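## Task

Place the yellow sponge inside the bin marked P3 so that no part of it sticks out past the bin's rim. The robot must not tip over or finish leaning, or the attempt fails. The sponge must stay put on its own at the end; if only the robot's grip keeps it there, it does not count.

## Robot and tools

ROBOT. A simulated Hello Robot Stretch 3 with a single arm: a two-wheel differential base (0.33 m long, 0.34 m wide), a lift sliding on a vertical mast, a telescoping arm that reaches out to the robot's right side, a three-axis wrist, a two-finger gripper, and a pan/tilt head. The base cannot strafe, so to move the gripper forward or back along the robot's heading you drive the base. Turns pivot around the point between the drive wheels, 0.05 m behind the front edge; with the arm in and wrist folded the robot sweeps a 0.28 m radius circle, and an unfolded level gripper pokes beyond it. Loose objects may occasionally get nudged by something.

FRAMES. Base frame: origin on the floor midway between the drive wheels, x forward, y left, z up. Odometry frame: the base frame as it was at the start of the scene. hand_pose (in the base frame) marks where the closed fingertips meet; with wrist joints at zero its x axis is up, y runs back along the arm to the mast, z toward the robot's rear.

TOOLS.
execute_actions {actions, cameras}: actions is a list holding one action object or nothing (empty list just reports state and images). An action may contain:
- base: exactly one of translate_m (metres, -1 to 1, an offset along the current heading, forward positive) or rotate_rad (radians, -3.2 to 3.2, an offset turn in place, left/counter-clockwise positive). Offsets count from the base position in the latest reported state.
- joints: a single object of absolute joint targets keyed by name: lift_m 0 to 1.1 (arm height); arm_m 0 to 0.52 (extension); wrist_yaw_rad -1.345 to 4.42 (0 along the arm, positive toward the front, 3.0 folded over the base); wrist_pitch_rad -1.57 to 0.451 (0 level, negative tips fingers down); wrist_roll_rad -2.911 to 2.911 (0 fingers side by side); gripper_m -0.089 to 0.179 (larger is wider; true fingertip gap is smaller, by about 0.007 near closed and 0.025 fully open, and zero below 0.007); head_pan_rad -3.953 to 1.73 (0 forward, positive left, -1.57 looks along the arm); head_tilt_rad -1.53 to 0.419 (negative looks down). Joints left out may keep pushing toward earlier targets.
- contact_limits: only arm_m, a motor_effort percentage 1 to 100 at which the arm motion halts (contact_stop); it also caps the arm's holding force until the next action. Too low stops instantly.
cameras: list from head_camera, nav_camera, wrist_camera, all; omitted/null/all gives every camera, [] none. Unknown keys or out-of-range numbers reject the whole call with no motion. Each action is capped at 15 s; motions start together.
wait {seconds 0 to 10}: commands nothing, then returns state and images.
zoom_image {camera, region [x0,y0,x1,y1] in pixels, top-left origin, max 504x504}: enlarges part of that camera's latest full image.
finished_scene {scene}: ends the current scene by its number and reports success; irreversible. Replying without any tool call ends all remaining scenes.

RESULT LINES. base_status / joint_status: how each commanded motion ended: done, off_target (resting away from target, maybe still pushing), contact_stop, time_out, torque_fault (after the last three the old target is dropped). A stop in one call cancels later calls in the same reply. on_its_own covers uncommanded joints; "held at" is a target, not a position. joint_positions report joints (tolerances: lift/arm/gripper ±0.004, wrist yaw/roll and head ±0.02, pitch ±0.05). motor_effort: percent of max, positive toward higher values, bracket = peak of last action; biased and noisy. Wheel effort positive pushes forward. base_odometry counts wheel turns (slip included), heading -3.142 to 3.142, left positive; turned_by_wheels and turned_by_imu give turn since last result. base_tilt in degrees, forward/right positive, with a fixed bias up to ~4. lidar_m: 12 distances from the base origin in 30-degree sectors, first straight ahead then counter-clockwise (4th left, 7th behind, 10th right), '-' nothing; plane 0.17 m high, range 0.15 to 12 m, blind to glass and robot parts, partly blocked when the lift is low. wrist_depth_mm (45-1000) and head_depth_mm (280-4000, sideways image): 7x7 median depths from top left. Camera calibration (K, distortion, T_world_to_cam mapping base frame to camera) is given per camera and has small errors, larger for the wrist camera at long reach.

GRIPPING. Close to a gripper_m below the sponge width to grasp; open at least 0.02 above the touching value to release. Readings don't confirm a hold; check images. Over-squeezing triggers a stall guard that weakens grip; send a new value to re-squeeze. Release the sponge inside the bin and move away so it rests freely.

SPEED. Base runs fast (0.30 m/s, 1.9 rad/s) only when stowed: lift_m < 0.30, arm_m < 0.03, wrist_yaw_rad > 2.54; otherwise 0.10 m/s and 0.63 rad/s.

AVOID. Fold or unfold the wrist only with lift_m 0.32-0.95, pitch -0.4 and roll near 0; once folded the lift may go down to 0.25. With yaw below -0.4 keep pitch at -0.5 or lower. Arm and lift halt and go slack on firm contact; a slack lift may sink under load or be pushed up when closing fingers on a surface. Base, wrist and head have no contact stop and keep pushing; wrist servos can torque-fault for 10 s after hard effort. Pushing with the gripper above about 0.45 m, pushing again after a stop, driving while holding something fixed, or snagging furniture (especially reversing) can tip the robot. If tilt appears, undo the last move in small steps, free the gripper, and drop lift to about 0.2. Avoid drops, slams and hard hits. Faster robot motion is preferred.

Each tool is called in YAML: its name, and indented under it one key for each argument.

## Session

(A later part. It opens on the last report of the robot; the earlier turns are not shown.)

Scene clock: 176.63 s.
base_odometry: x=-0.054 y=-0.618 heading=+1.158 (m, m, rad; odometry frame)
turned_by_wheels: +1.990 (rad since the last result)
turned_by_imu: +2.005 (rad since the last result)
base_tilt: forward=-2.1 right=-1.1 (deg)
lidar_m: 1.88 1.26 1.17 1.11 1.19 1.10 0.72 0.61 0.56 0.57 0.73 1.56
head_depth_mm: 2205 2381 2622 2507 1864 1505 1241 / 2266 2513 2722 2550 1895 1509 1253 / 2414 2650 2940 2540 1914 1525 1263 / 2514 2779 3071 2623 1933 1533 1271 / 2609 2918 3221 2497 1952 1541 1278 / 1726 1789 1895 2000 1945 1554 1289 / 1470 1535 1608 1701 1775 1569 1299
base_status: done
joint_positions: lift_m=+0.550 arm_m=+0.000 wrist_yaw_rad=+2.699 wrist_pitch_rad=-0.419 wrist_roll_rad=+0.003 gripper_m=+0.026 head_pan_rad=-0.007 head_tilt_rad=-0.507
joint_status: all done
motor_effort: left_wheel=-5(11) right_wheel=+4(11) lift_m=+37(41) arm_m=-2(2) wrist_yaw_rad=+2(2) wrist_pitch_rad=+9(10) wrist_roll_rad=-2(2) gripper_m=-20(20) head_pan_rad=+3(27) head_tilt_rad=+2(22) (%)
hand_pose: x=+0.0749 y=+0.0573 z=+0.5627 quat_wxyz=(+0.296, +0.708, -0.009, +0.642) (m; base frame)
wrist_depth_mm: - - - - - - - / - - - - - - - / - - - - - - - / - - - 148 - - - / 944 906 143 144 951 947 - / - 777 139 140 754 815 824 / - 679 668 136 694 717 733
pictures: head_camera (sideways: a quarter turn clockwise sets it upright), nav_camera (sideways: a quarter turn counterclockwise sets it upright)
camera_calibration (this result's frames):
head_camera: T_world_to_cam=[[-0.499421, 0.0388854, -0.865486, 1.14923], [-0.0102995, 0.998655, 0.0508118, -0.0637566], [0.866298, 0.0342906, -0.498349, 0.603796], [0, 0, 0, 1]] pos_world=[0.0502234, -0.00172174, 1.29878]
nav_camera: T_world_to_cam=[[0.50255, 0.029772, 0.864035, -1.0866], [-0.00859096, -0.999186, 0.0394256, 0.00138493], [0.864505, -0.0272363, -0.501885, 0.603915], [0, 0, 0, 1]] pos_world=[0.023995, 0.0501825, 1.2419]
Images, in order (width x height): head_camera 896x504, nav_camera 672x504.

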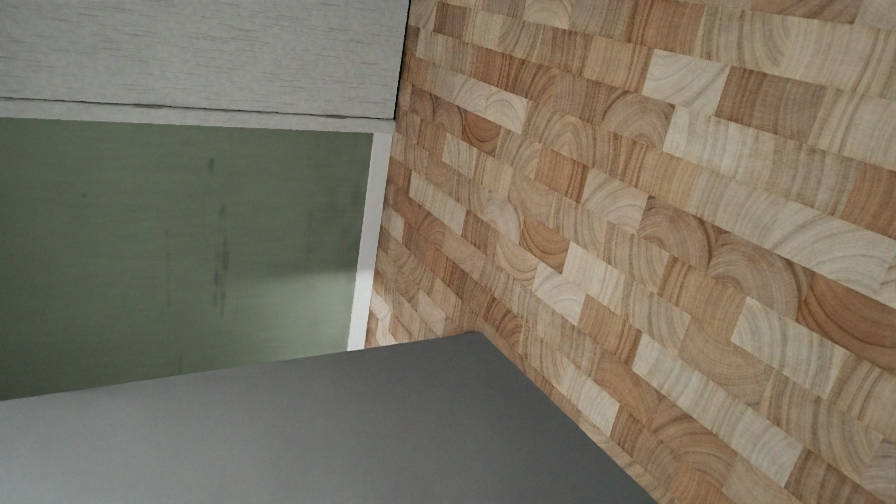

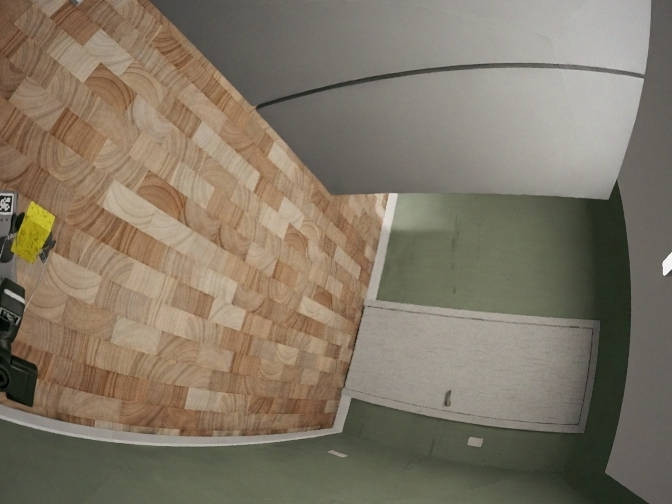

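execute_actions:
  actions:
    - {"base": {"translate_m": 0.26}, "joints": {"lift_m": 0.285}}
  cameras: ["wrist_camera"]

execute_actions:
  actions:
    - {"base": {"translate_m": 1.0}, "joints": {"head_pan_rad": 0.3, "head_tilt_rad": -0.5}}
  cameras: ["head_camera", "nav_camera"]

Scene clock: 183.37 s.
base_odometry: x=+0.051 y=-0.380 heading=+1.158 (m, m, rad; odometry frame)
turned_by_wheels: +0.000 (rad since the last result)
turned_by_imu: +0.000 (rad since the last result)
base_tilt: forward=-2.1 right=-1.1 (deg)
lidar_m: 1.71 1.15 1.07 1.08 1.37 1.34 0.98 0.72 0.67 0.68 0.86 1.86
head_depth_mm: 1986 2177 2384 2501 1873 1492 1250 / 2070 2292 2493 2537 1893 1519 1259 / 2169 2394 2656 2555 1907 1528 1266 / 2273 2501 2789 2643 1929 1542 1275 / 2384 2660 2953 2627 1954 1547 1276 / 2436 1646 1722 1814 1846 1560 1293 / 1339 1387 1452 1527 1611 1569 1299
base_status: done
joint_positions: lift_m=+0.285 arm_m=+0.000 wrist_yaw_rad=+2.699 wrist_pitch_rad=-0.418 wrist_roll_rad=+0.003 gripper_m=+0.026 head_pan_rad=-0.007 head_tilt_rad=-0.506
joint_status: all done
motor_effort: left_wheel=-4(12) right_wheel=+5(10) lift_m=+37(42) arm_m=-2(2) wrist_yaw_rad=+2(2) wrist_pitch_rad=+9(10) wrist_roll_rad=-2(2) gripper_m=-20(21) head_pan_rad=+3(3) head_tilt_rad=+1(2) (%)
hand_pose: x=+0.0749 y=+0.0574 z=+0.2977 quat_wxyz=(+0.295, +0.708, -0.009, +0.642) (m; base frame)
wrist_depth_mm: 977 - - - - - - / - - - - - - - / 846 850 891 896 946 947 987 / 654 699 668 147 716 717 758 / 580 559 143 144 581 599 610 / - 491 139 139 465 514 509 / - - 136 137 435 440 446
pictures: wrist_camera
camera_calibration (this result's frames):
wrist_camera: T_world_to_cam=[[0.909875, -0.413256, 0.0367036, -0.0603995], [-0.214635, -0.544577, -0.810782, 0.318975], [0.355049, 0.729832, -0.584196, 0.275196], [0, 0, 0, 1]] pos_world=[0.0257113, -0.052101, 0.421605]
Images, in order (width x height): wrist_camera 644x364.

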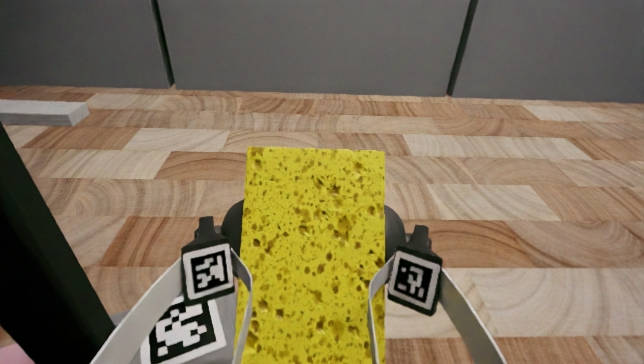

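Scene clock: 188.47 s.
base_odometry: x=+0.452 y=+0.536 heading=+1.158 (m, m, rad; odometry frame)
turned_by_wheels: +0.000 (rad since the last result)
turned_by_imu: +0.007 (rad since the last result)
base_tilt: forward=-2.1 right=-1.1 (deg)
lidar_m: 1.54 0.71 0.66 0.67 0.86 1.84 1.71 1.15 1.07 1.09 1.39 1.49
head_depth_mm: 1353 1464 1594 1762 1837 1495 1247 / 1448 1594 1742 1944 1888 1508 1258 / 1573 1732 1912 2151 1900 1518 1262 / 1723 1909 2134 2387 1918 1527 1270 / 1877 2106 2280 958 1026 1137 1218 / 664 709 762 828 899 986 1089 / 610 647 695 743 805 867 951
base_status: done
joint_positions: lift_m=+0.285 arm_m=+0.000 wrist_yaw_rad=+2.699 wrist_pitch_rad=-0.418 wrist_roll_rad=+0.003 gripper_m=+0.026 head_pan_rad=+0.293 head_tilt_rad=-0.506
joint_status: all done
motor_effort: left_wheel=-5(12) right_wheel=+5(11) lift_m=+37(37) arm_m=-2(2) wrist_yaw_rad=+1(2) wrist_pitch_rad=+9(9) wrist_roll_rad=-2(2) gripper_m=-21(21) head_pan_rad=+2(20) head_tilt_rad=+1(3) (%)
hand_pose: x=+0.0748 y=+0.0574 z=+0.2977 quat_wxyz=(+0.295, +0.708, -0.009, +0.642) (m; base frame)
wrist_depth_mm: 614 622 631 637 647 653 - / 670 677 677 694 697 684 - / 741 737 733 738 763 775 969 / 669 685 663 147 717 732 745 / 575 565 144 143 598 598 624 / - 485 139 140 474 507 510 / - - 136 137 429 444 446
pictures: head_camera (sideways: a quarter turn clockwise sets it upright), nav_camera (sideways: a quarter turn counterclockwise sets it upright)
camera_calibration (this result's frames):
head_camera: T_world_to_cam=[[-0.48756, -0.110112, -0.866118, 1.14998], [-0.305002, 0.950996, 0.0507898, -0.0619304], [0.818083, 0.288931, -0.497252, 0.602663], [0, 0, 0, 1]] pos_world=[0.0487655, 0.0113946, 1.29884]
nav_camera: T_world_to_cam=[[0.470262, 0.176629, 0.864671, -1.08723], [0.287002, -0.957118, 0.0394236, -0.000415601], [0.834556, 0.229623, -0.500789, 0.602672], [0, 0, 0, 1]] pos_world=[0.0084398, 0.0532514, 1.24193]
Images, in order (width x height): head_camera 896x504, nav_camera 672x504.

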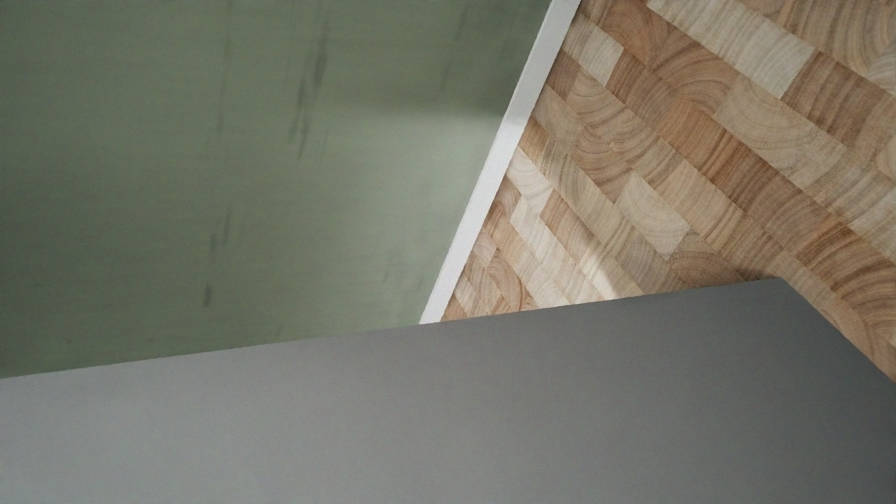

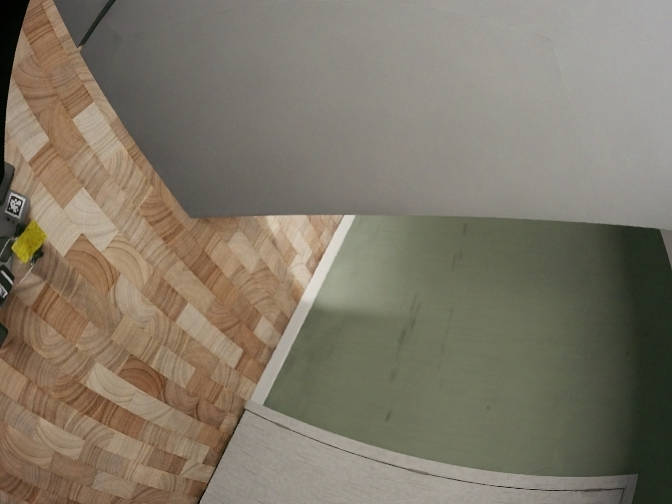

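execute_actions:
  actions:
    - {"base": {"translate_m": 1.0}, "joints": {"head_pan_rad": 1.3, "head_tilt_rad": -0.4}}
  cameras: ["head_camera", "nav_camera"]

Scene clock: 198.10 s.
base_odometry: x=+0.854 y=+1.452 heading=+1.157 (m, m, rad; odometry frame)
turned_by_wheels: +0.000 (rad since the last result)
turned_by_imu: +0.006 (rad since the last result)
base_tilt: forward=-2.1 right=-1.2 (deg)
lidar_m: 0.62 0.79 1.77 0.56 0.51 0.71 2.35 1.59 1.49 0.92 0.63 0.61
head_depth_mm: 2729 2971 3153 3048 2144 1638 1322 / 2807 3021 3259 3114 2144 1649 1331 / 2801 3038 3381 3113 2154 1641 1352 / 2831 3118 3256 3067 2179 1687 1346 / 2936 3210 3390 3285 2228 1687 1363 / 2973 3334 3431 3295 2024 913 925 / 3051 3249 689 698 704 710 719
base_status: done
joint_positions: lift_m=+0.285 arm_m=+0.000 wrist_yaw_rad=+2.699 wrist_pitch_rad=-0.418 wrist_roll_rad=+0.003 gripper_m=+0.026 head_pan_rad=+1.293 head_tilt_rad=-0.408
joint_status: all done
motor_effort: left_wheel=-5(11) right_wheel=+3(12) lift_m=+37(37) arm_m=-3(2) wrist_yaw_rad=+1(1) wrist_pitch_rad=+9(9) wrist_roll_rad=-2(2) gripper_m=-19(20) head_pan_rad=+3(33) head_tilt_rad=+3(10) (%)
hand_pose: x=+0.0748 y=+0.0574 z=+0.2977 quat_wxyz=(+0.295, +0.708, -0.009, +0.642) (m; base frame)
wrist_depth_mm: 509 - - - - 948 663 / 514 - - - - 944 657 / 511 755 872 889 938 858 635 / 524 665 669 147 718 742 621 / 547 560 144 143 592 611 578 / - 487 140 139 470 509 511 / - - 136 137 434 439 447
pictures: head_camera (sideways: a quarter turn clockwise sets it upright), nav_camera (sideways: a quarter turn counterclockwise sets it upright)
camera_calibration (this result's frames):
head_camera: T_world_to_cam=[[-0.147049, -0.386446, -0.910514, 1.20581], [-0.966339, 0.252589, 0.0488596, -0.0553896], [0.211105, 0.88705, -0.410581, 0.493587], [0, 0, 0, 1]] pos_world=[0.0195901, 0.0421354, 1.30327]
nav_camera: T_world_to_cam=[[0.0817689, 0.407959, 0.909331, -1.14312], [0.959381, -0.279396, 0.0390775, -0.00407147], [0.270005, 0.869199, -0.414234, 0.493488], [0, 0, 0, 1]] pos_world=[-0.0358667, 0.0362678, 1.24405]
Images, in order (width x height): head_camera 896x504, nav_camera 672x504.

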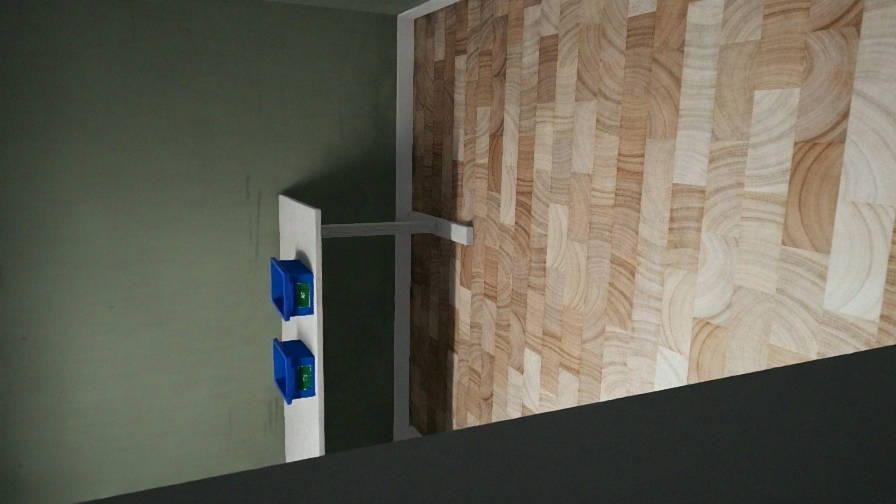

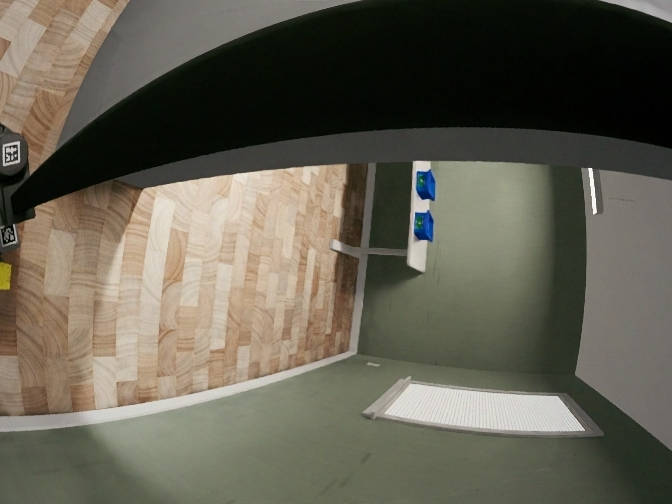

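There's another table across the room with bins. Let me zoom to read the labels.

zoom_image:
  camera: "head_camera"
  region: [250, 240, 350, 420]

Region (250, 240, 350, 420) of head_camera's 896x504 image, scaled by 2.800, with more detail than that image has.

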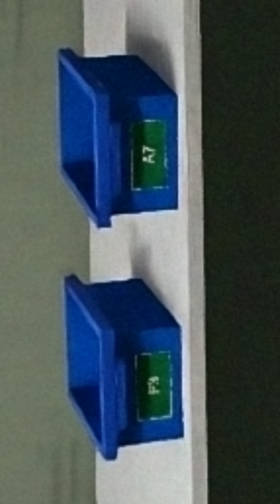

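zoom_image:
  camera: "head_camera"
  region: [285, 355, 325, 400]

Region (285, 355, 325, 400) of head_camera's 896x504 image, scaled by 11.200, with more detail than that image has.

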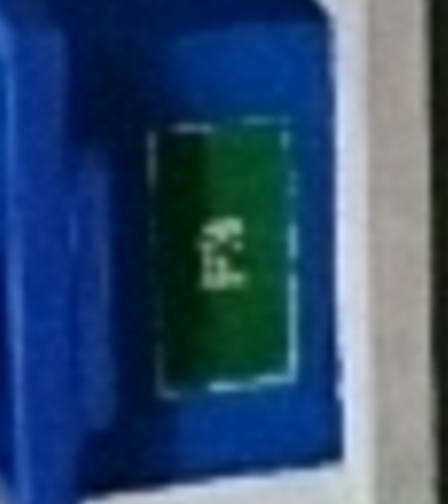

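execute_actions:
  actions:
    - {"base": {"rotate_rad": 1.22}, "joints": {"head_pan_rad": 0.25, "head_tilt_rad": -0.6}}
  cameras: ["head_camera", "nav_camera"]

Scene clock: 228.17 s.
base_odometry: x=+0.854 y=+1.452 heading=+2.377 (m, m, rad; odometry frame)
turned_by_wheels: +1.220 (rad since the last result)
turned_by_imu: +1.226 (rad since the last result)
base_tilt: forward=-2.0 right=-1.1 (deg)
lidar_m: 2.87 0.47 0.43 1.33 1.97 1.52 1.49 0.78 0.62 0.61 0.65 0.94
head_depth_mm: 2740 3030 3027 2183 1704 1411 1190 / 2802 3020 2988 2221 1728 1418 1195 / 2860 3309 3129 2225 1747 1434 1205 / 3050 3353 3164 2253 1757 1398 1212 / 3055 2936 798 842 909 989 1086 / 564 594 628 665 709 758 814 / 480 502 526 552 579 614 692
base_status: done
joint_positions: lift_m=+0.285 arm_m=+0.000 wrist_yaw_rad=+2.699 wrist_pitch_rad=-0.418 wrist_roll_rad=+0.003 gripper_m=+0.026 head_pan_rad=+0.257 head_tilt_rad=-0.593
joint_status: all done
motor_effort: left_wheel=-5(16) right_wheel=+4(13) lift_m=+38(37) arm_m=-2(2) wrist_yaw_rad=+1(2) wrist_pitch_rad=+9(9) wrist_roll_rad=-2(2) gripper_m=-20(21) head_pan_rad=-3(30) head_tilt_rad=-3(14) (%)
hand_pose: x=+0.0748 y=+0.0574 z=+0.2977 quat_wxyz=(+0.295, +0.708, -0.009, +0.642) (m; base frame)
wrist_depth_mm: - - - 533 439 496 - / - - - 570 487 553 - / 840 852 900 559 543 629 - / 670 664 656 147 623 700 751 / 567 564 144 144 603 605 612 / - 479 139 139 472 505 516 / - - 136 136 433 445 446
pictures: head_camera (sideways: a quarter turn clockwise sets it upright), nav_camera (sideways: a quarter turn counterclockwise sets it upright)
camera_calibration (this result's frames):
head_camera: T_world_to_cam=[[-0.562227, -0.111269, -0.819463, 1.0896], [-0.266424, 0.962446, 0.0521079, -0.0638758], [0.782891, 0.247621, -0.570758, 0.698514], [0, 0, 0, 1]] pos_world=[0.0487227, 0.00974856, 1.2949]
nav_camera: T_world_to_cam=[[0.547191, 0.178327, 0.817791, -1.02657], [0.255876, -0.965906, 0.0394165, -0.000211956], [0.796938, 0.187685, -0.574165, 0.698367], [0, 0, 0, 1]] pos_world=[0.0052307, 0.0517886, 1.24051]
Images, in order (width x height): head_camera 896x504, nav_camera 672x504.

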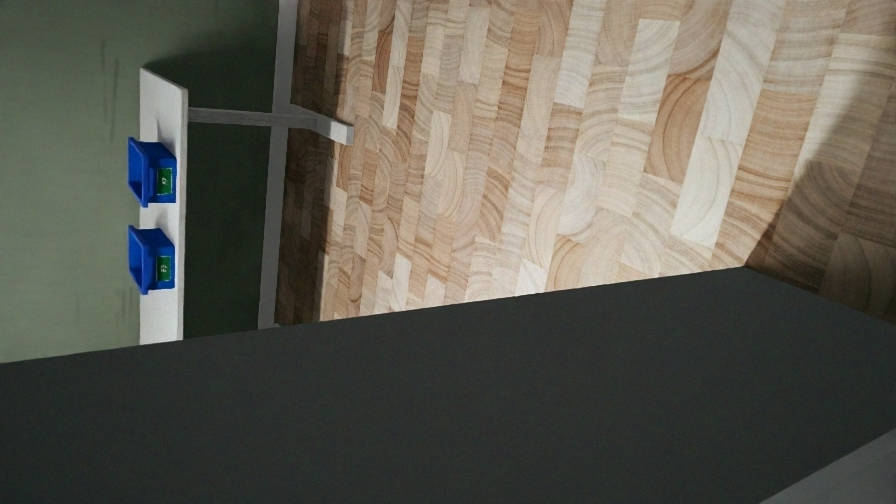

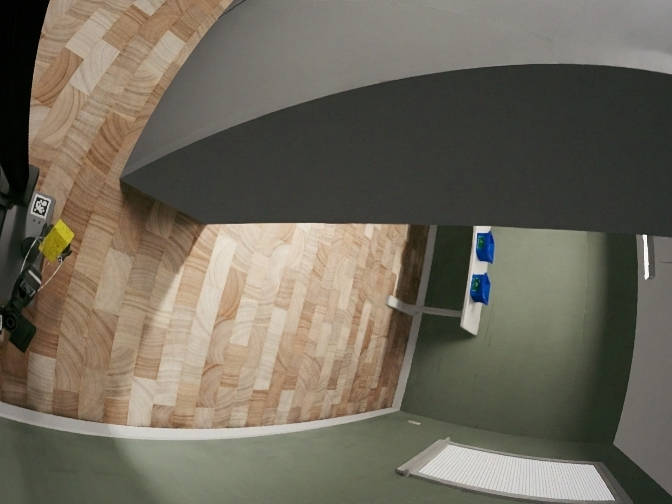

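execute_actions:
  actions:
    - {"base": {"translate_m": 1.0}, "joints": {"head_pan_rad": 0.5, "head_tilt_rad": -0.4}}
  cameras: ["head_camera", "nav_camera"]

Scene clock: 235.80 s.
base_odometry: x=+0.132 y=+2.144 heading=+2.377 (m, m, rad; odometry frame)
turned_by_wheels: +0.000 (rad since the last result)
turned_by_imu: +0.006 (rad since the last result)
base_tilt: forward=-2.2 right=-1.2 (deg)
lidar_m: 1.88 2.42 2.87 1.20 0.40 0.43 2.00 0.90 0.70 0.68 0.73 1.06
head_depth_mm: 1972 2112 2154 2453 2060 1632 1333 / 2072 2257 2268 2624 2147 1632 1334 / 2213 2376 2004 2788 2160 1658 1346 / 2367 2551 2482 2980 2192 1670 1353 / 2519 2785 2870 2994 2226 1695 1364 / 2722 2993 3330 3274 2243 1695 1367 / 2982 3310 3614 3334 2262 1716 1381
base_status: done
joint_positions: lift_m=+0.285 arm_m=+0.000 wrist_yaw_rad=+2.699 wrist_pitch_rad=-0.418 wrist_roll_rad=+0.003 gripper_m=+0.026 head_pan_rad=+0.493 head_tilt_rad=-0.408
joint_status: all done
motor_effort: left_wheel=-4(12) right_wheel=+5(11) lift_m=+37(37) arm_m=-3(2) wrist_yaw_rad=+1(2) wrist_pitch_rad=+9(9) wrist_roll_rad=-2(2) gripper_m=-20(21) head_pan_rad=+3(19) head_tilt_rad=+2(12) (%)
hand_pose: x=+0.0748 y=+0.0574 z=+0.2977 quat_wxyz=(+0.295, +0.708, -0.009, +0.642) (m; base frame)
wrist_depth_mm: 919 - - - - - - / 919 - - - - - - / 754 866 893 887 927 920 984 / 662 680 661 147 707 740 759 / 574 561 144 144 583 600 618 / - 486 140 140 470 513 509 / - - 136 137 431 441 442
pictures: head_camera (sideways: a quarter turn clockwise sets it upright), nav_camera (sideways: a quarter turn counterclockwise sets it upright)
camera_calibration (this result's frames):
head_camera: T_world_to_cam=[[-0.378994, -0.16345, -0.91085, 1.20766], [-0.492205, 0.869108, 0.0488415, -0.0582583], [0.783644, 0.466835, -0.409838, 0.489127], [0, 0, 0, 1]] pos_world=[0.0457212, 0.0196833, 1.30331]
nav_camera: T_world_to_cam=[[0.348938, 0.225264, 0.909669, -1.14519], [0.468066, -0.882829, 0.039073, -0.00106866], [0.811885, 0.412151, -0.413491, 0.489217], [0, 0, 0, 1]] pos_world=[0.0029129, 0.055395, 1.24407]
Images, in order (width x height): head_camera 896x504, nav_camera 672x504.

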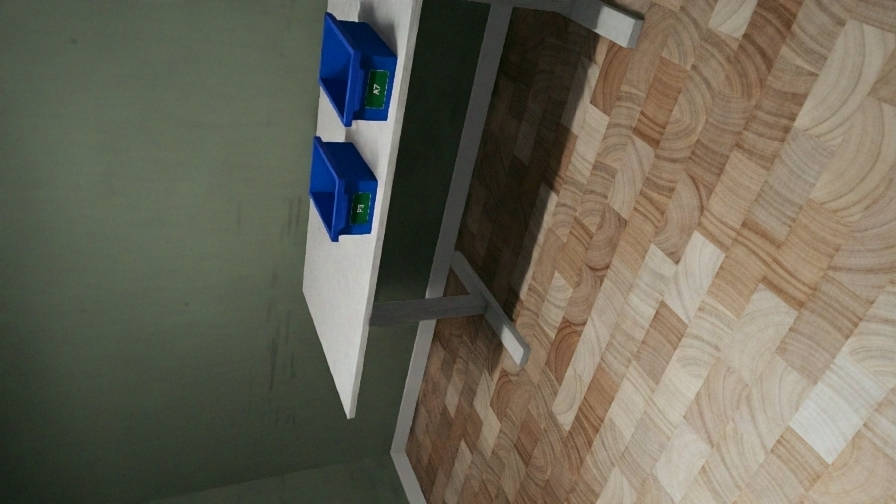

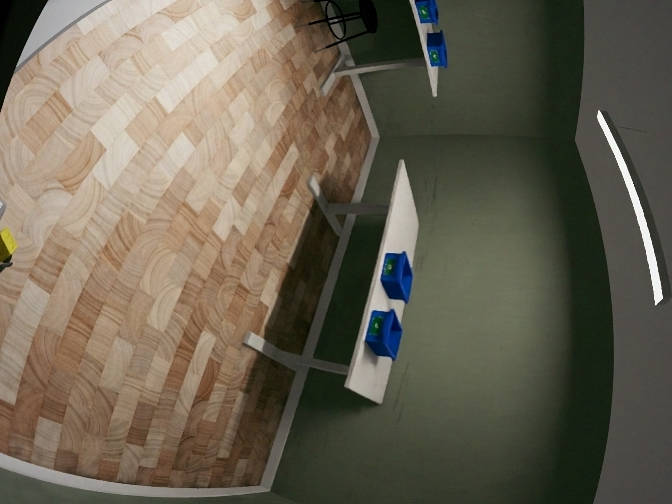

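zoom_image:
  camera: "head_camera"
  region: [295, 120, 415, 260]

Region (295, 120, 415, 260) of head_camera's 896x504 image, scaled by 3.600, with more detail than that image has; it fills the left 432 columns of this view, and the rest is white.

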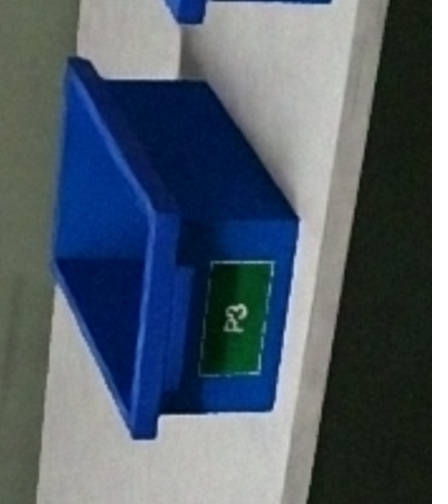

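execute_actions:
  actions:
    - {"base": {"rotate_rad": 0.585}, "joints": {"head_pan_rad": -0.3, "head_tilt_rad": -0.5}}
  cameras: []

execute_actions:
  actions:
    - {"base": {"translate_m": 1.0}, "joints": {"head_pan_rad": -0.4, "head_tilt_rad": -0.55}}
  cameras: ["head_camera", "nav_camera"]

Scene clock: 255.67 s.
base_odometry: x=+0.132 y=+2.144 heading=+2.962 (m, m, rad; odometry frame)
turned_by_wheels: +0.585 (rad since the last result)
turned_by_imu: +0.588 (rad since the last result)
base_tilt: forward=-2.1 right=-1.1 (deg)
lidar_m: 2.42 2.47 1.19 0.40 0.47 1.71 0.86 0.69 0.68 0.74 1.15 1.87
head_depth_mm: 1882 2034 2216 2420 1899 1513 1257 / 1931 2118 1901 2449 1945 1540 1267 / 2030 2198 1822 2583 1947 1529 1270 / 2113 2295 1982 2691 1955 1552 1288 / 2181 2417 1885 2712 1978 1564 1295 / 2278 2515 2546 2600 1977 1569 1299 / 2380 2683 2477 2754 2024 1588 1304
base_status: done
joint_positions: lift_m=+0.285 arm_m=+0.000 wrist_yaw_rad=+2.699 wrist_pitch_rad=-0.418 wrist_roll_rad=+0.003 gripper_m=+0.026 head_pan_rad=-0.293 head_tilt_rad=-0.494
joint_status: all done
motor_effort: left_wheel=-4(15) right_wheel=+5(11) lift_m=+36(37) arm_m=-2(2) wrist_yaw_rad=+1(2) wrist_pitch_rad=+9(9) wrist_roll_rad=-2(2) gripper_m=-20(21) head_pan_rad=-2(31) head_tilt_rad=-2(12) (%)
hand_pose: x=+0.0748 y=+0.0574 z=+0.2978 quat_wxyz=(+0.295, +0.708, -0.009, +0.642) (m; base frame)
wrist_depth_mm: 351 - - - - - - / 373 927 - - - - - / 424 674 777 909 896 971 982 / 472 501 636 147 716 727 755 / 520 528 144 144 603 603 611 / - 489 139 140 466 515 515 / - - 136 136 438 436 448
pictures: none
No camera images: the call's "cameras" was empty. Leave "cameras" out to get every camera's image.

Scene clock: 260.77 s.
base_odometry: x=-0.852 y=+2.323 heading=+2.962 (m, m, rad; odometry frame)
turned_by_wheels: +0.000 (rad since the last result)
turned_by_imu: +0.007 (rad since the last result)
base_tilt: forward=-2.0 right=-1.1 (deg)
lidar_m: 1.42 2.05 1.92 1.83 1.54 1.12 1.63 1.32 1.30 1.43 1.08 1.50
head_depth_mm: 1207 1317 1412 1035 1640 1457 1230 / 1240 1358 1447 1008 1679 1475 1232 / 1276 1413 1499 1019 1722 1489 1235 / 1312 1448 1550 940 1773 1494 1246 / 1349 1499 1601 960 1810 1491 1249 / 1396 1555 1630 1098 1892 1508 1260 / 1432 1620 1666 1118 1747 1531 1269
base_status: done
joint_positions: lift_m=+0.285 arm_m=+0.000 wrist_yaw_rad=+2.699 wrist_pitch_rad=-0.418 wrist_roll_rad=+0.003 gripper_m=+0.026 head_pan_rad=-0.393 head_tilt_rad=-0.544
joint_status: all done
motor_effort: left_wheel=-5(12) right_wheel=+4(12) lift_m=+37(37) arm_m=-2(2) wrist_yaw_rad=+1(2) wrist_pitch_rad=+9(9) wrist_roll_rad=-2(2) gripper_m=-20(21) head_pan_rad=-2(11) head_tilt_rad=-3(8) (%)
hand_pose: x=+0.0748 y=+0.0574 z=+0.2978 quat_wxyz=(+0.295, +0.708, -0.009, +0.642) (m; base frame)
wrist_depth_mm: - - - - - - - / - - - - - - - / 857 865 879 909 930 959 972 / 662 684 658 147 703 719 751 / 574 564 143 143 591 603 612 / - 499 140 140 477 513 516 / - - 136 136 439 438 442
pictures: head_camera (sideways: a quarter turn clockwise sets it upright), nav_camera (sideways: a quarter turn counterclockwise sets it upright)
camera_calibration (this result's frames):
head_camera: T_world_to_cam=[[-0.477068, 0.236093, -0.846561, 1.12441], [0.368183, 0.928331, 0.0514126, -0.0668451], [0.798027, -0.287162, -0.529802, 0.645137], [0, 0, 0, 1]] pos_world=[0.0461947, -0.0181519, 1.29711]
nav_camera: T_world_to_cam=[[0.505765, -0.173644, 0.845014, -1.06182], [-0.382812, -0.922983, 0.0394573, 0.00362837], [0.773083, -0.343438, -0.533286, 0.645329], [0, 0, 0, 1]] pos_world=[0.0395261, 0.0406007, 1.24125]
Images, in order (width x height): head_camera 896x504, nav_camera 672x504.

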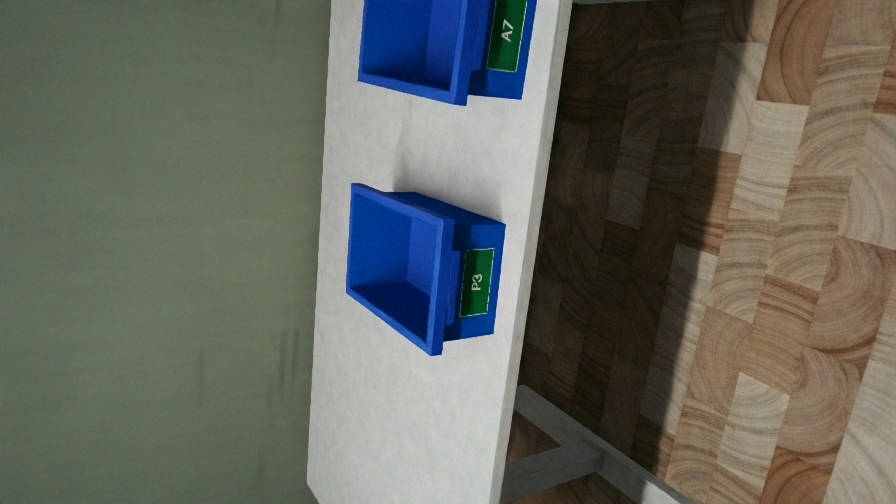

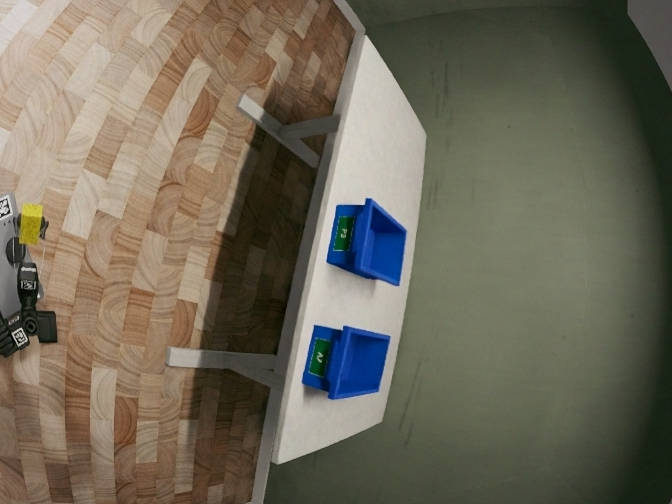

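zoom_image:
  camera: "head_camera"
  region: [330, 170, 550, 370]

Region (330, 170, 550, 370) of head_camera's 896x504 image, scaled by 2.291, with more detail than that image has; it fills the top 458 rows of this view, and the rest is white.

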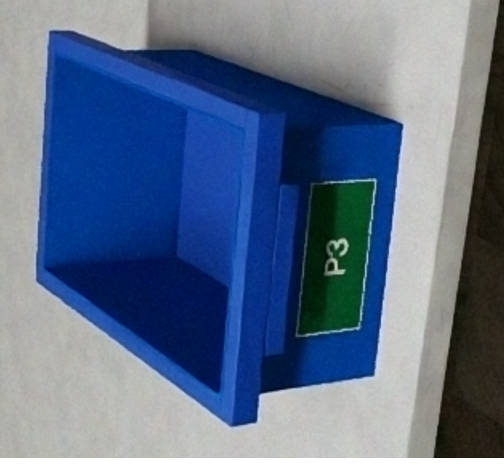

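execute_actions:
  actions:
    - {"base": {"translate_m": 0.503}, "joints": {"lift_m": 0.93, "wrist_yaw_rad": 0.0, "head_pan_rad": -0.75, "head_tilt_rad": -0.8}}

Scene clock: 288.93 s.
base_odometry: x=-1.347 y=+2.413 heading=+2.962 (m, m, rad; odometry frame)
turned_by_wheels: +0.000 (rad since the last result)
turned_by_imu: +0.001 (rad since the last result)
base_tilt: forward=-1.9 right=-1.2 (deg)
lidar_m: 0.92 1.89 1.61 1.88 1.49 1.59 1.61 1.63 1.61 0.86 0.92 1.11
head_depth_mm: 969 1100 904 740 638 1262 1115 / 964 1091 945 765 634 1272 1118 / 955 1095 953 716 607 1253 1123 / 955 1095 964 776 608 1269 1130 / 941 1086 975 737 615 1244 1136 / 932 1077 986 792 666 1251 1147 / 933 1063 1001 801 668 1243 1156
base_status: done
joint_positions: lift_m=+0.930 arm_m=+0.000 wrist_yaw_rad=+0.002 wrist_pitch_rad=-0.418 wrist_roll_rad=+0.003 gripper_m=+0.026 head_pan_rad=-0.743 head_tilt_rad=-0.790
joint_status: all done
motor_effort: left_wheel=-5(12) right_wheel=+4(13) lift_m=+46(44) arm_m=-2(2) wrist_yaw_rad=-2(3) wrist_pitch_rad=+9(9) wrist_roll_rad=-2(2) gripper_m=-20(20) head_pan_rad=-3(21) head_tilt_rad=-4(15) (%)
hand_pose: x=-0.0212 y=-0.3697 z=+0.9425 quat_wxyz=(+0.691, +0.147, -0.692, -0.147) (m; base frame)
wrist_depth_mm: 730 855 - - - - - / 772 889 - - - - - / 688 514 685 - - - - / 465 522 479 147 - - - / 454 442 144 143 - - - / 394 373 140 140 - - - / 344 340 335 136 - - -
pictures: head_camera (sideways: a quarter turn clockwise sets it upright), nav_camera (sideways: a quarter turn counterclockwise sets it upright), wrist_camera
camera_calibration (this result's frames):
head_camera: T_world_to_cam=[[-0.507313, 0.514173, -0.691563, 0.922556], [0.673818, 0.736949, 0.0536214, -0.0715682], [0.537217, -0.438785, -0.720323, 0.894563], [0, 0, 0, 1]] pos_world=[0.0356739, -0.0290906, 1.28622]
nav_camera: T_world_to_cam=[[0.555353, -0.465047, 0.689431, -0.859319], [-0.669069, -0.742213, 0.0383007, 0.00689287], [0.493893, -0.482547, -0.723338, 0.894257], [0, 0, 0, 1]] pos_world=[0.0401702, 0.0370134, 1.23903]
wrist_camera: T_world_to_cam=[[-0.999158, -0.0180551, 0.0368465, -0.0676112], [-0.0404541, 0.583689, -0.810969, 1.00956], [-0.00686475, -0.811777, -0.583927, 0.419807], [0, 0, 0, 1]] pos_world=[-0.0238317, -0.249698, 1.06635]
Images, in order (width x height): head_camera 896x504, nav_camera 672x504, wrist_camera 644x364.

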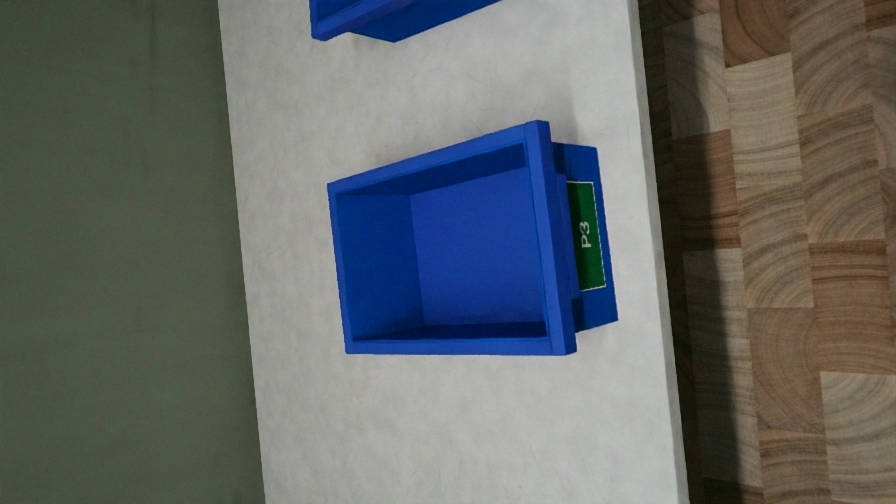

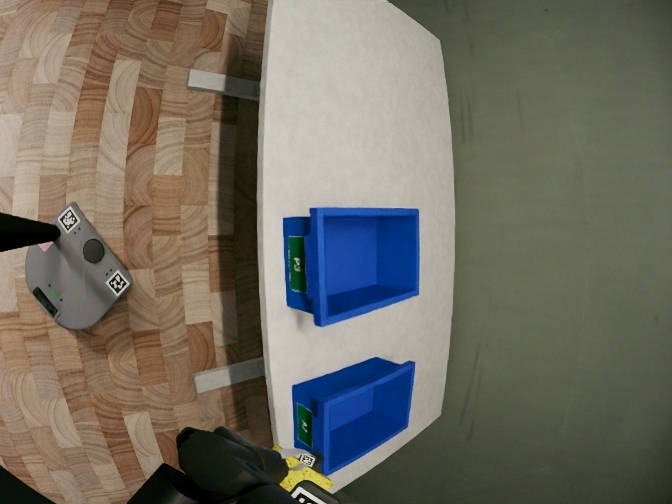

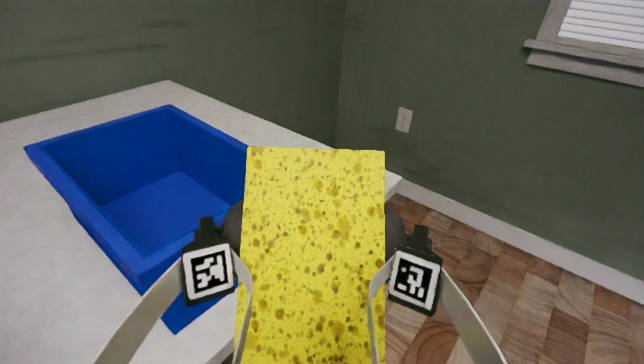

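zoom_image:
  camera: "head_camera"
  region: [310, 100, 690, 380]

Region (310, 100, 690, 380) of head_camera's 896x504 image, scaled by 1.326, with more detail than that image has; it fills the top 371 rows of this view, and the rest is white.

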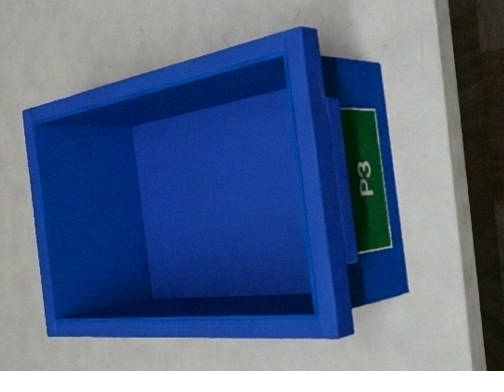

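execute_actions:
  actions:
    - {"base": {"rotate_rad": 0.931}, "joints": {"lift_m": 1.025, "wrist_pitch_rad": -1.2, "arm_m": 0.295, "head_pan_rad": -1.57, "head_tilt_rad": -0.8}}

Scene clock: 302.77 s.
base_odometry: x=-1.347 y=+2.413 heading=-2.391 (m, m, rad; odometry frame)
turned_by_wheels: +0.931 (rad since the last result)
turned_by_imu: +0.937 (rad since the last result)
base_tilt: forward=-2.2 right=-1.0 (deg)
lidar_m: 1.64 2.09 1.88 1.49 1.74 1.66 1.62 1.52 0.86 1.11 0.93 0.95
head_depth_mm: 940 1072 932 757 641 1238 1112 / - 1089 943 692 605 1238 1123 / - - 582 747 609 1256 1131 / 953 1096 968 750 611 1262 1135 / 953 1109 969 771 647 1268 1138 / 959 1114 985 792 665 1284 1153 / 965 1115 996 802 669 1288 1154
base_status: done
joint_positions: lift_m=+1.025 arm_m=+0.295 wrist_yaw_rad=+0.000 wrist_pitch_rad=-1.202 wrist_roll_rad=+0.003 gripper_m=+0.026 head_pan_rad=-1.563 head_tilt_rad=-0.790
joint_status: all done
motor_effort: left_wheel=-4(13) right_wheel=+3(10) lift_m=+45(52) arm_m=+3(4) wrist_yaw_rad=+0(2) wrist_pitch_rad=+1(9) wrist_roll_rad=-2(2) gripper_m=-20(20) head_pan_rad=-3(31) head_tilt_rad=-3(5) (%)
hand_pose: x=-0.0216 y=-0.5094 z=+0.9158 quat_wxyz=(+0.582, +0.399, -0.584, -0.401) (m; base frame)
wrist_depth_mm: 390 391 393 394 400 401 407 / 380 383 260 268 285 391 392 / 366 371 311 337 307 382 342 / 359 360 263 147 272 368 323 / 350 352 144 144 241 361 317 / 342 344 140 139 302 353 311 / 332 333 241 137 265 342 305
pictures: head_camera (sideways: a quarter turn clockwise sets it upright), nav_camera (sideways: a quarter turn counterclockwise sets it upright), wrist_camera
camera_calibration (this result's frames):
head_camera: T_world_to_cam=[[0.0299302, 0.721855, -0.691397, 0.919062], [0.998512, 0.00995819, 0.053622, -0.0735496], [0.0455924, -0.691972, -0.720483, 0.89777], [0, 0, 0, 1]] pos_world=[0.0050009, -0.0414653, 1.28621]
nav_camera: T_world_to_cam=[[0.0387616, -0.723473, 0.689264, -0.85595], [-0.999121, -0.0170425, 0.0382985, 0.00890905], [-0.0159611, -0.690143, -0.723497, 0.897574], [0, 0, 0, 1]] pos_world=[0.0564055, 0.000348883, 1.23903]
wrist_camera: T_world_to_cam=[[-0.999203, -0.0371229, 0.0146862, -0.0590226], [-0.0390116, 0.986069, -0.161699, 0.67981], [-0.00847883, -0.162143, -0.986731, 0.990613], [0, 0, 0, 1]] pos_world=[-0.0240558, -0.51191, 1.08826]
Images, in order (width x height): head_camera 896x504, nav_camera 672x504, wrist_camera 644x364.

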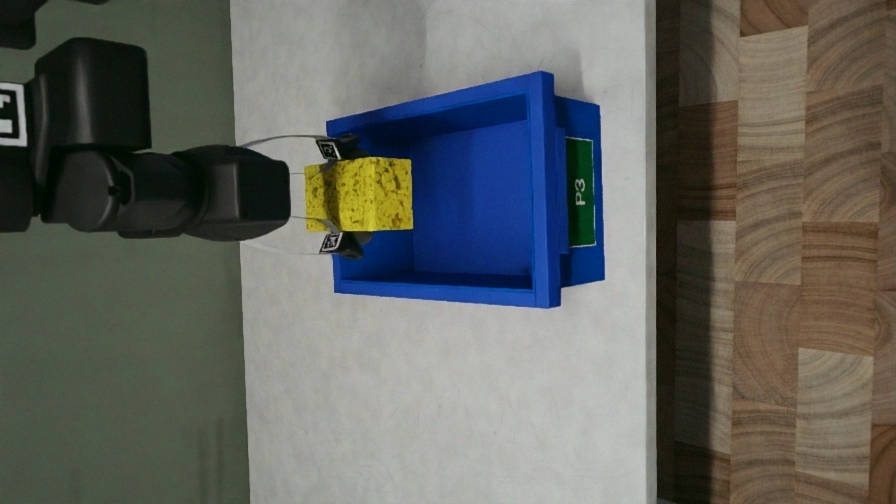

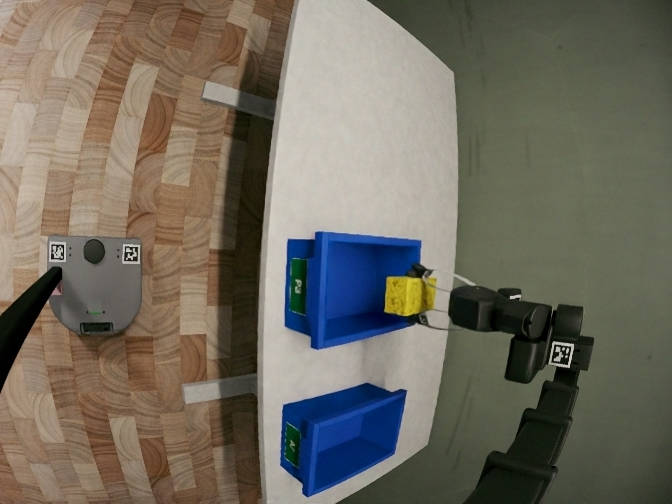

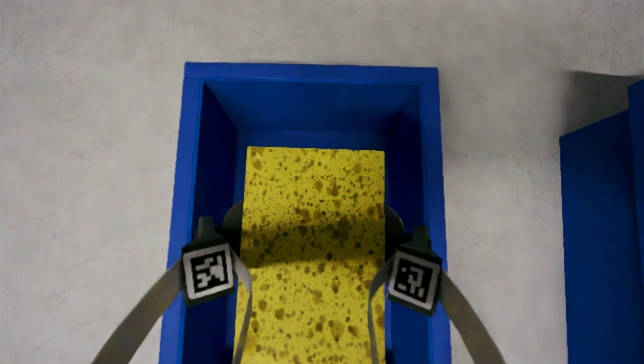

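execute_actions:
  actions:
    - {"joints": {"lift_m": 0.868}}
  cameras: ["head_camera", "wrist_camera"]

Scene clock: 312.40 s.
base_odometry: x=-1.347 y=+2.413 heading=-2.391 (m, m, rad; odometry frame)
turned_by_wheels: +0.000 (rad since the last result)
turned_by_imu: -0.001 (rad since the last result)
base_tilt: forward=-2.1 right=-1.1 (deg)
lidar_m: 1.64 2.08 1.88 1.49 1.74 1.66 1.62 1.52 0.86 1.11 0.92 0.95
head_depth_mm: 943 1059 - 733 627 1247 1114 / 946 1047 - 693 605 1251 1125 / 951 1066 - 672 607 1260 1125 / 954 1098 965 725 612 1266 1135 / 958 1107 974 764 645 1277 1138 / 963 1106 986 793 664 1284 1150 / 962 1116 994 803 671 1291 1161
base_status: not commanded
joint_positions: lift_m=+0.868 arm_m=+0.295 wrist_yaw_rad=+0.000 wrist_pitch_rad=-1.203 wrist_roll_rad=+0.003 gripper_m=+0.026 head_pan_rad=-1.563 head_tilt_rad=-0.790
joint_status: all done
motor_effort: left_wheel=-4(4) right_wheel=+4(3) lift_m=+36(44) arm_m=+4(3) wrist_yaw_rad=+1(0) wrist_pitch_rad=+1(1) wrist_roll_rad=-2(2) gripper_m=-21(20) head_pan_rad=-2(3) head_tilt_rad=-3(4) (%)
hand_pose: x=-0.0216 y=-0.5093 z=+0.7591 quat_wxyz=(+0.582, +0.400, -0.584, -0.401) (m; base frame)
wrist_depth_mm: 119 163 191 190 187 141 99 / 120 164 216 216 217 140 96 / 120 164 209 213 213 140 94 / 122 166 204 147 206 139 94 / 121 167 144 143 197 139 94 / 121 156 140 140 191 138 93 / 122 182 189 136 191 128 93
pictures: head_camera (sideways: a quarter turn clockwise sets it upright), wrist_camera
camera_calibration (this result's frames):
head_camera: T_world_to_cam=[[0.0299301, 0.721855, -0.691397, 0.919062], [0.998512, 0.00995831, 0.053622, -0.0735496], [0.0455924, -0.691972, -0.720483, 0.89777], [0, 0, 0, 1]] pos_world=[0.00500091, -0.0414653, 1.28621]
wrist_camera: T_world_to_cam=[[-0.999203, -0.0371279, 0.0146732, -0.0567107], [-0.0390114, 0.986125, -0.161354, 0.654157], [-0.00847888, -0.161798, -0.986787, 0.836201], [0, 0, 0, 1]] pos_world=[-0.0240558, -0.51189, 0.931536]
Images, in order (width x height): head_camera 896x504, wrist_camera 644x364.

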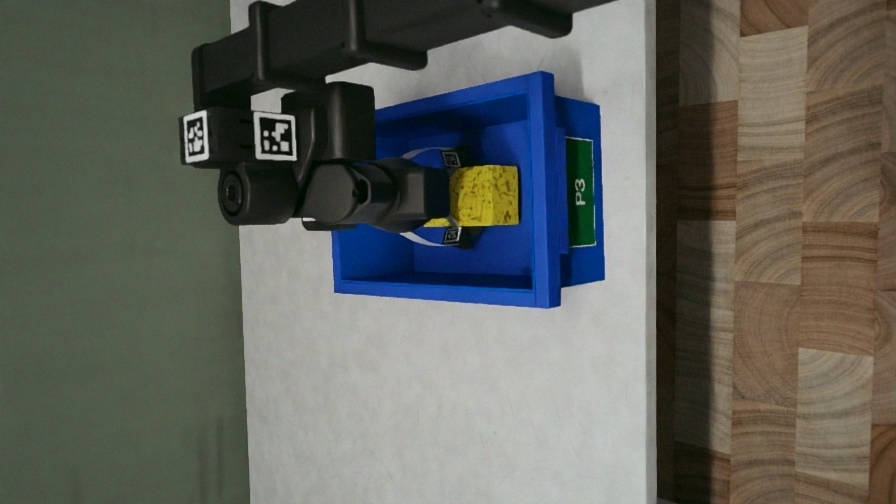

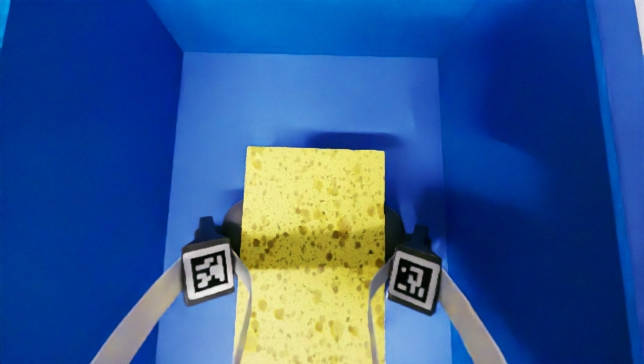

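execute_actions:
  actions:
    - {"joints": {"lift_m": 0.86, "gripper_m": 0.098}}
  cameras: ["head_camera", "wrist_camera"]

Scene clock: 318.07 s.
base_odometry: x=-1.347 y=+2.413 heading=-2.391 (m, m, rad; odometry frame)
turned_by_wheels: +0.000 (rad since the last result)
turned_by_imu: -0.001 (rad since the last result)
base_tilt: forward=-2.0 right=-1.0 (deg)
lidar_m: 1.65 2.09 1.88 1.49 1.74 1.66 1.62 1.53 0.86 1.11 0.92 0.95
head_depth_mm: 941 1063 - - 626 1234 1115 / 949 1041 - 691 603 1254 1127 / 950 1066 - 690 608 1253 1121 / 949 1101 966 726 613 1266 1140 / 960 1110 978 767 646 1271 1138 / 964 1110 984 794 664 1279 1148 / 964 1121 997 801 668 1291 1148
base_status: not commanded
joint_positions: lift_m=+0.860 arm_m=+0.295 wrist_yaw_rad=+0.000 wrist_pitch_rad=-1.203 wrist_roll_rad=+0.003 gripper_m=+0.098 head_pan_rad=-1.563 head_tilt_rad=-0.790
joint_status: all done
motor_effort: left_wheel=-4(4) right_wheel=+4(3) lift_m=+37(36) arm_m=+3(3) wrist_yaw_rad=+0(1) wrist_pitch_rad=+1(2) wrist_roll_rad=-1(2) gripper_m=+0(91) head_pan_rad=-2(1) head_tilt_rad=-3(4) (%)
hand_pose: x=-0.0216 y=-0.5093 z=+0.7511 quat_wxyz=(+0.582, +0.400, -0.584, -0.401) (m; base frame)
wrist_depth_mm: 119 162 191 190 189 141 94 / 120 164 208 209 209 140 94 / 120 165 201 205 203 140 94 / 121 165 196 152 198 139 94 / 122 156 150 149 192 138 93 / 122 145 146 145 188 129 93 / - 181 180 142 183 147 93
pictures: head_camera (sideways: a quarter turn clockwise sets it upright), wrist_camera
camera_calibration (this result's frames):
head_camera: T_world_to_cam=[[0.0299301, 0.721855, -0.691397, 0.919062], [0.998512, 0.00995832, 0.053622, -0.0735496], [0.0455924, -0.691972, -0.720483, 0.89777], [0, 0, 0, 1]] pos_world=[0.00500091, -0.0414653, 1.28621]
wrist_camera: T_world_to_cam=[[-0.999203, -0.0371284, 0.0146713, -0.0565914], [-0.0390112, 0.986134, -0.161303, 0.652817], [-0.00847893, -0.161747, -0.986796, 0.828325], [0, 0, 0, 1]] pos_world=[-0.0240558, -0.511887, 0.923519]
Images, in order (width x height): head_camera 896x504, wrist_camera 644x364.

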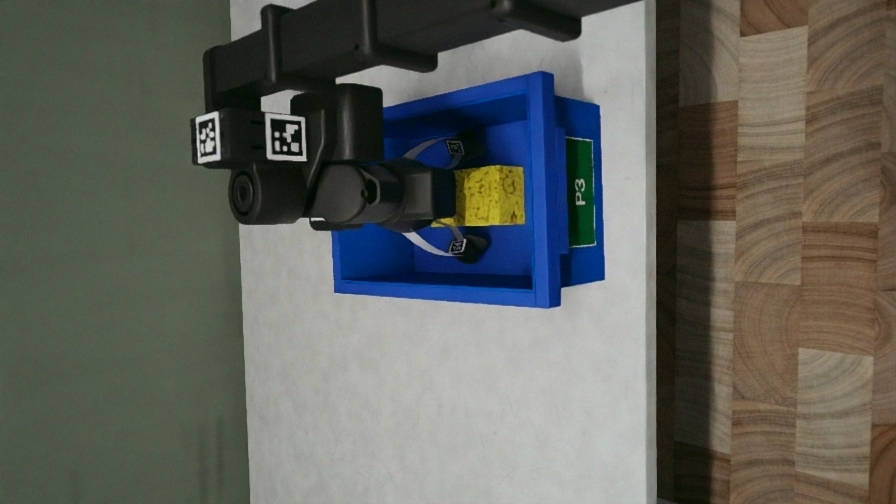

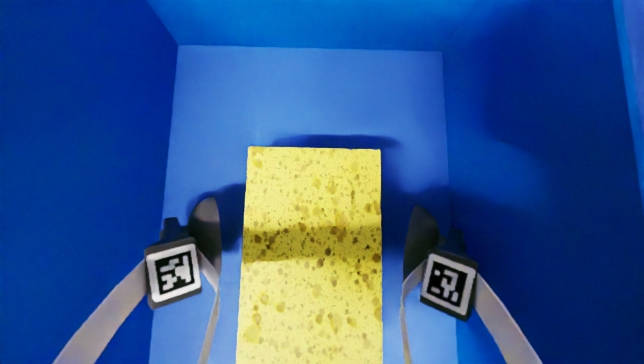

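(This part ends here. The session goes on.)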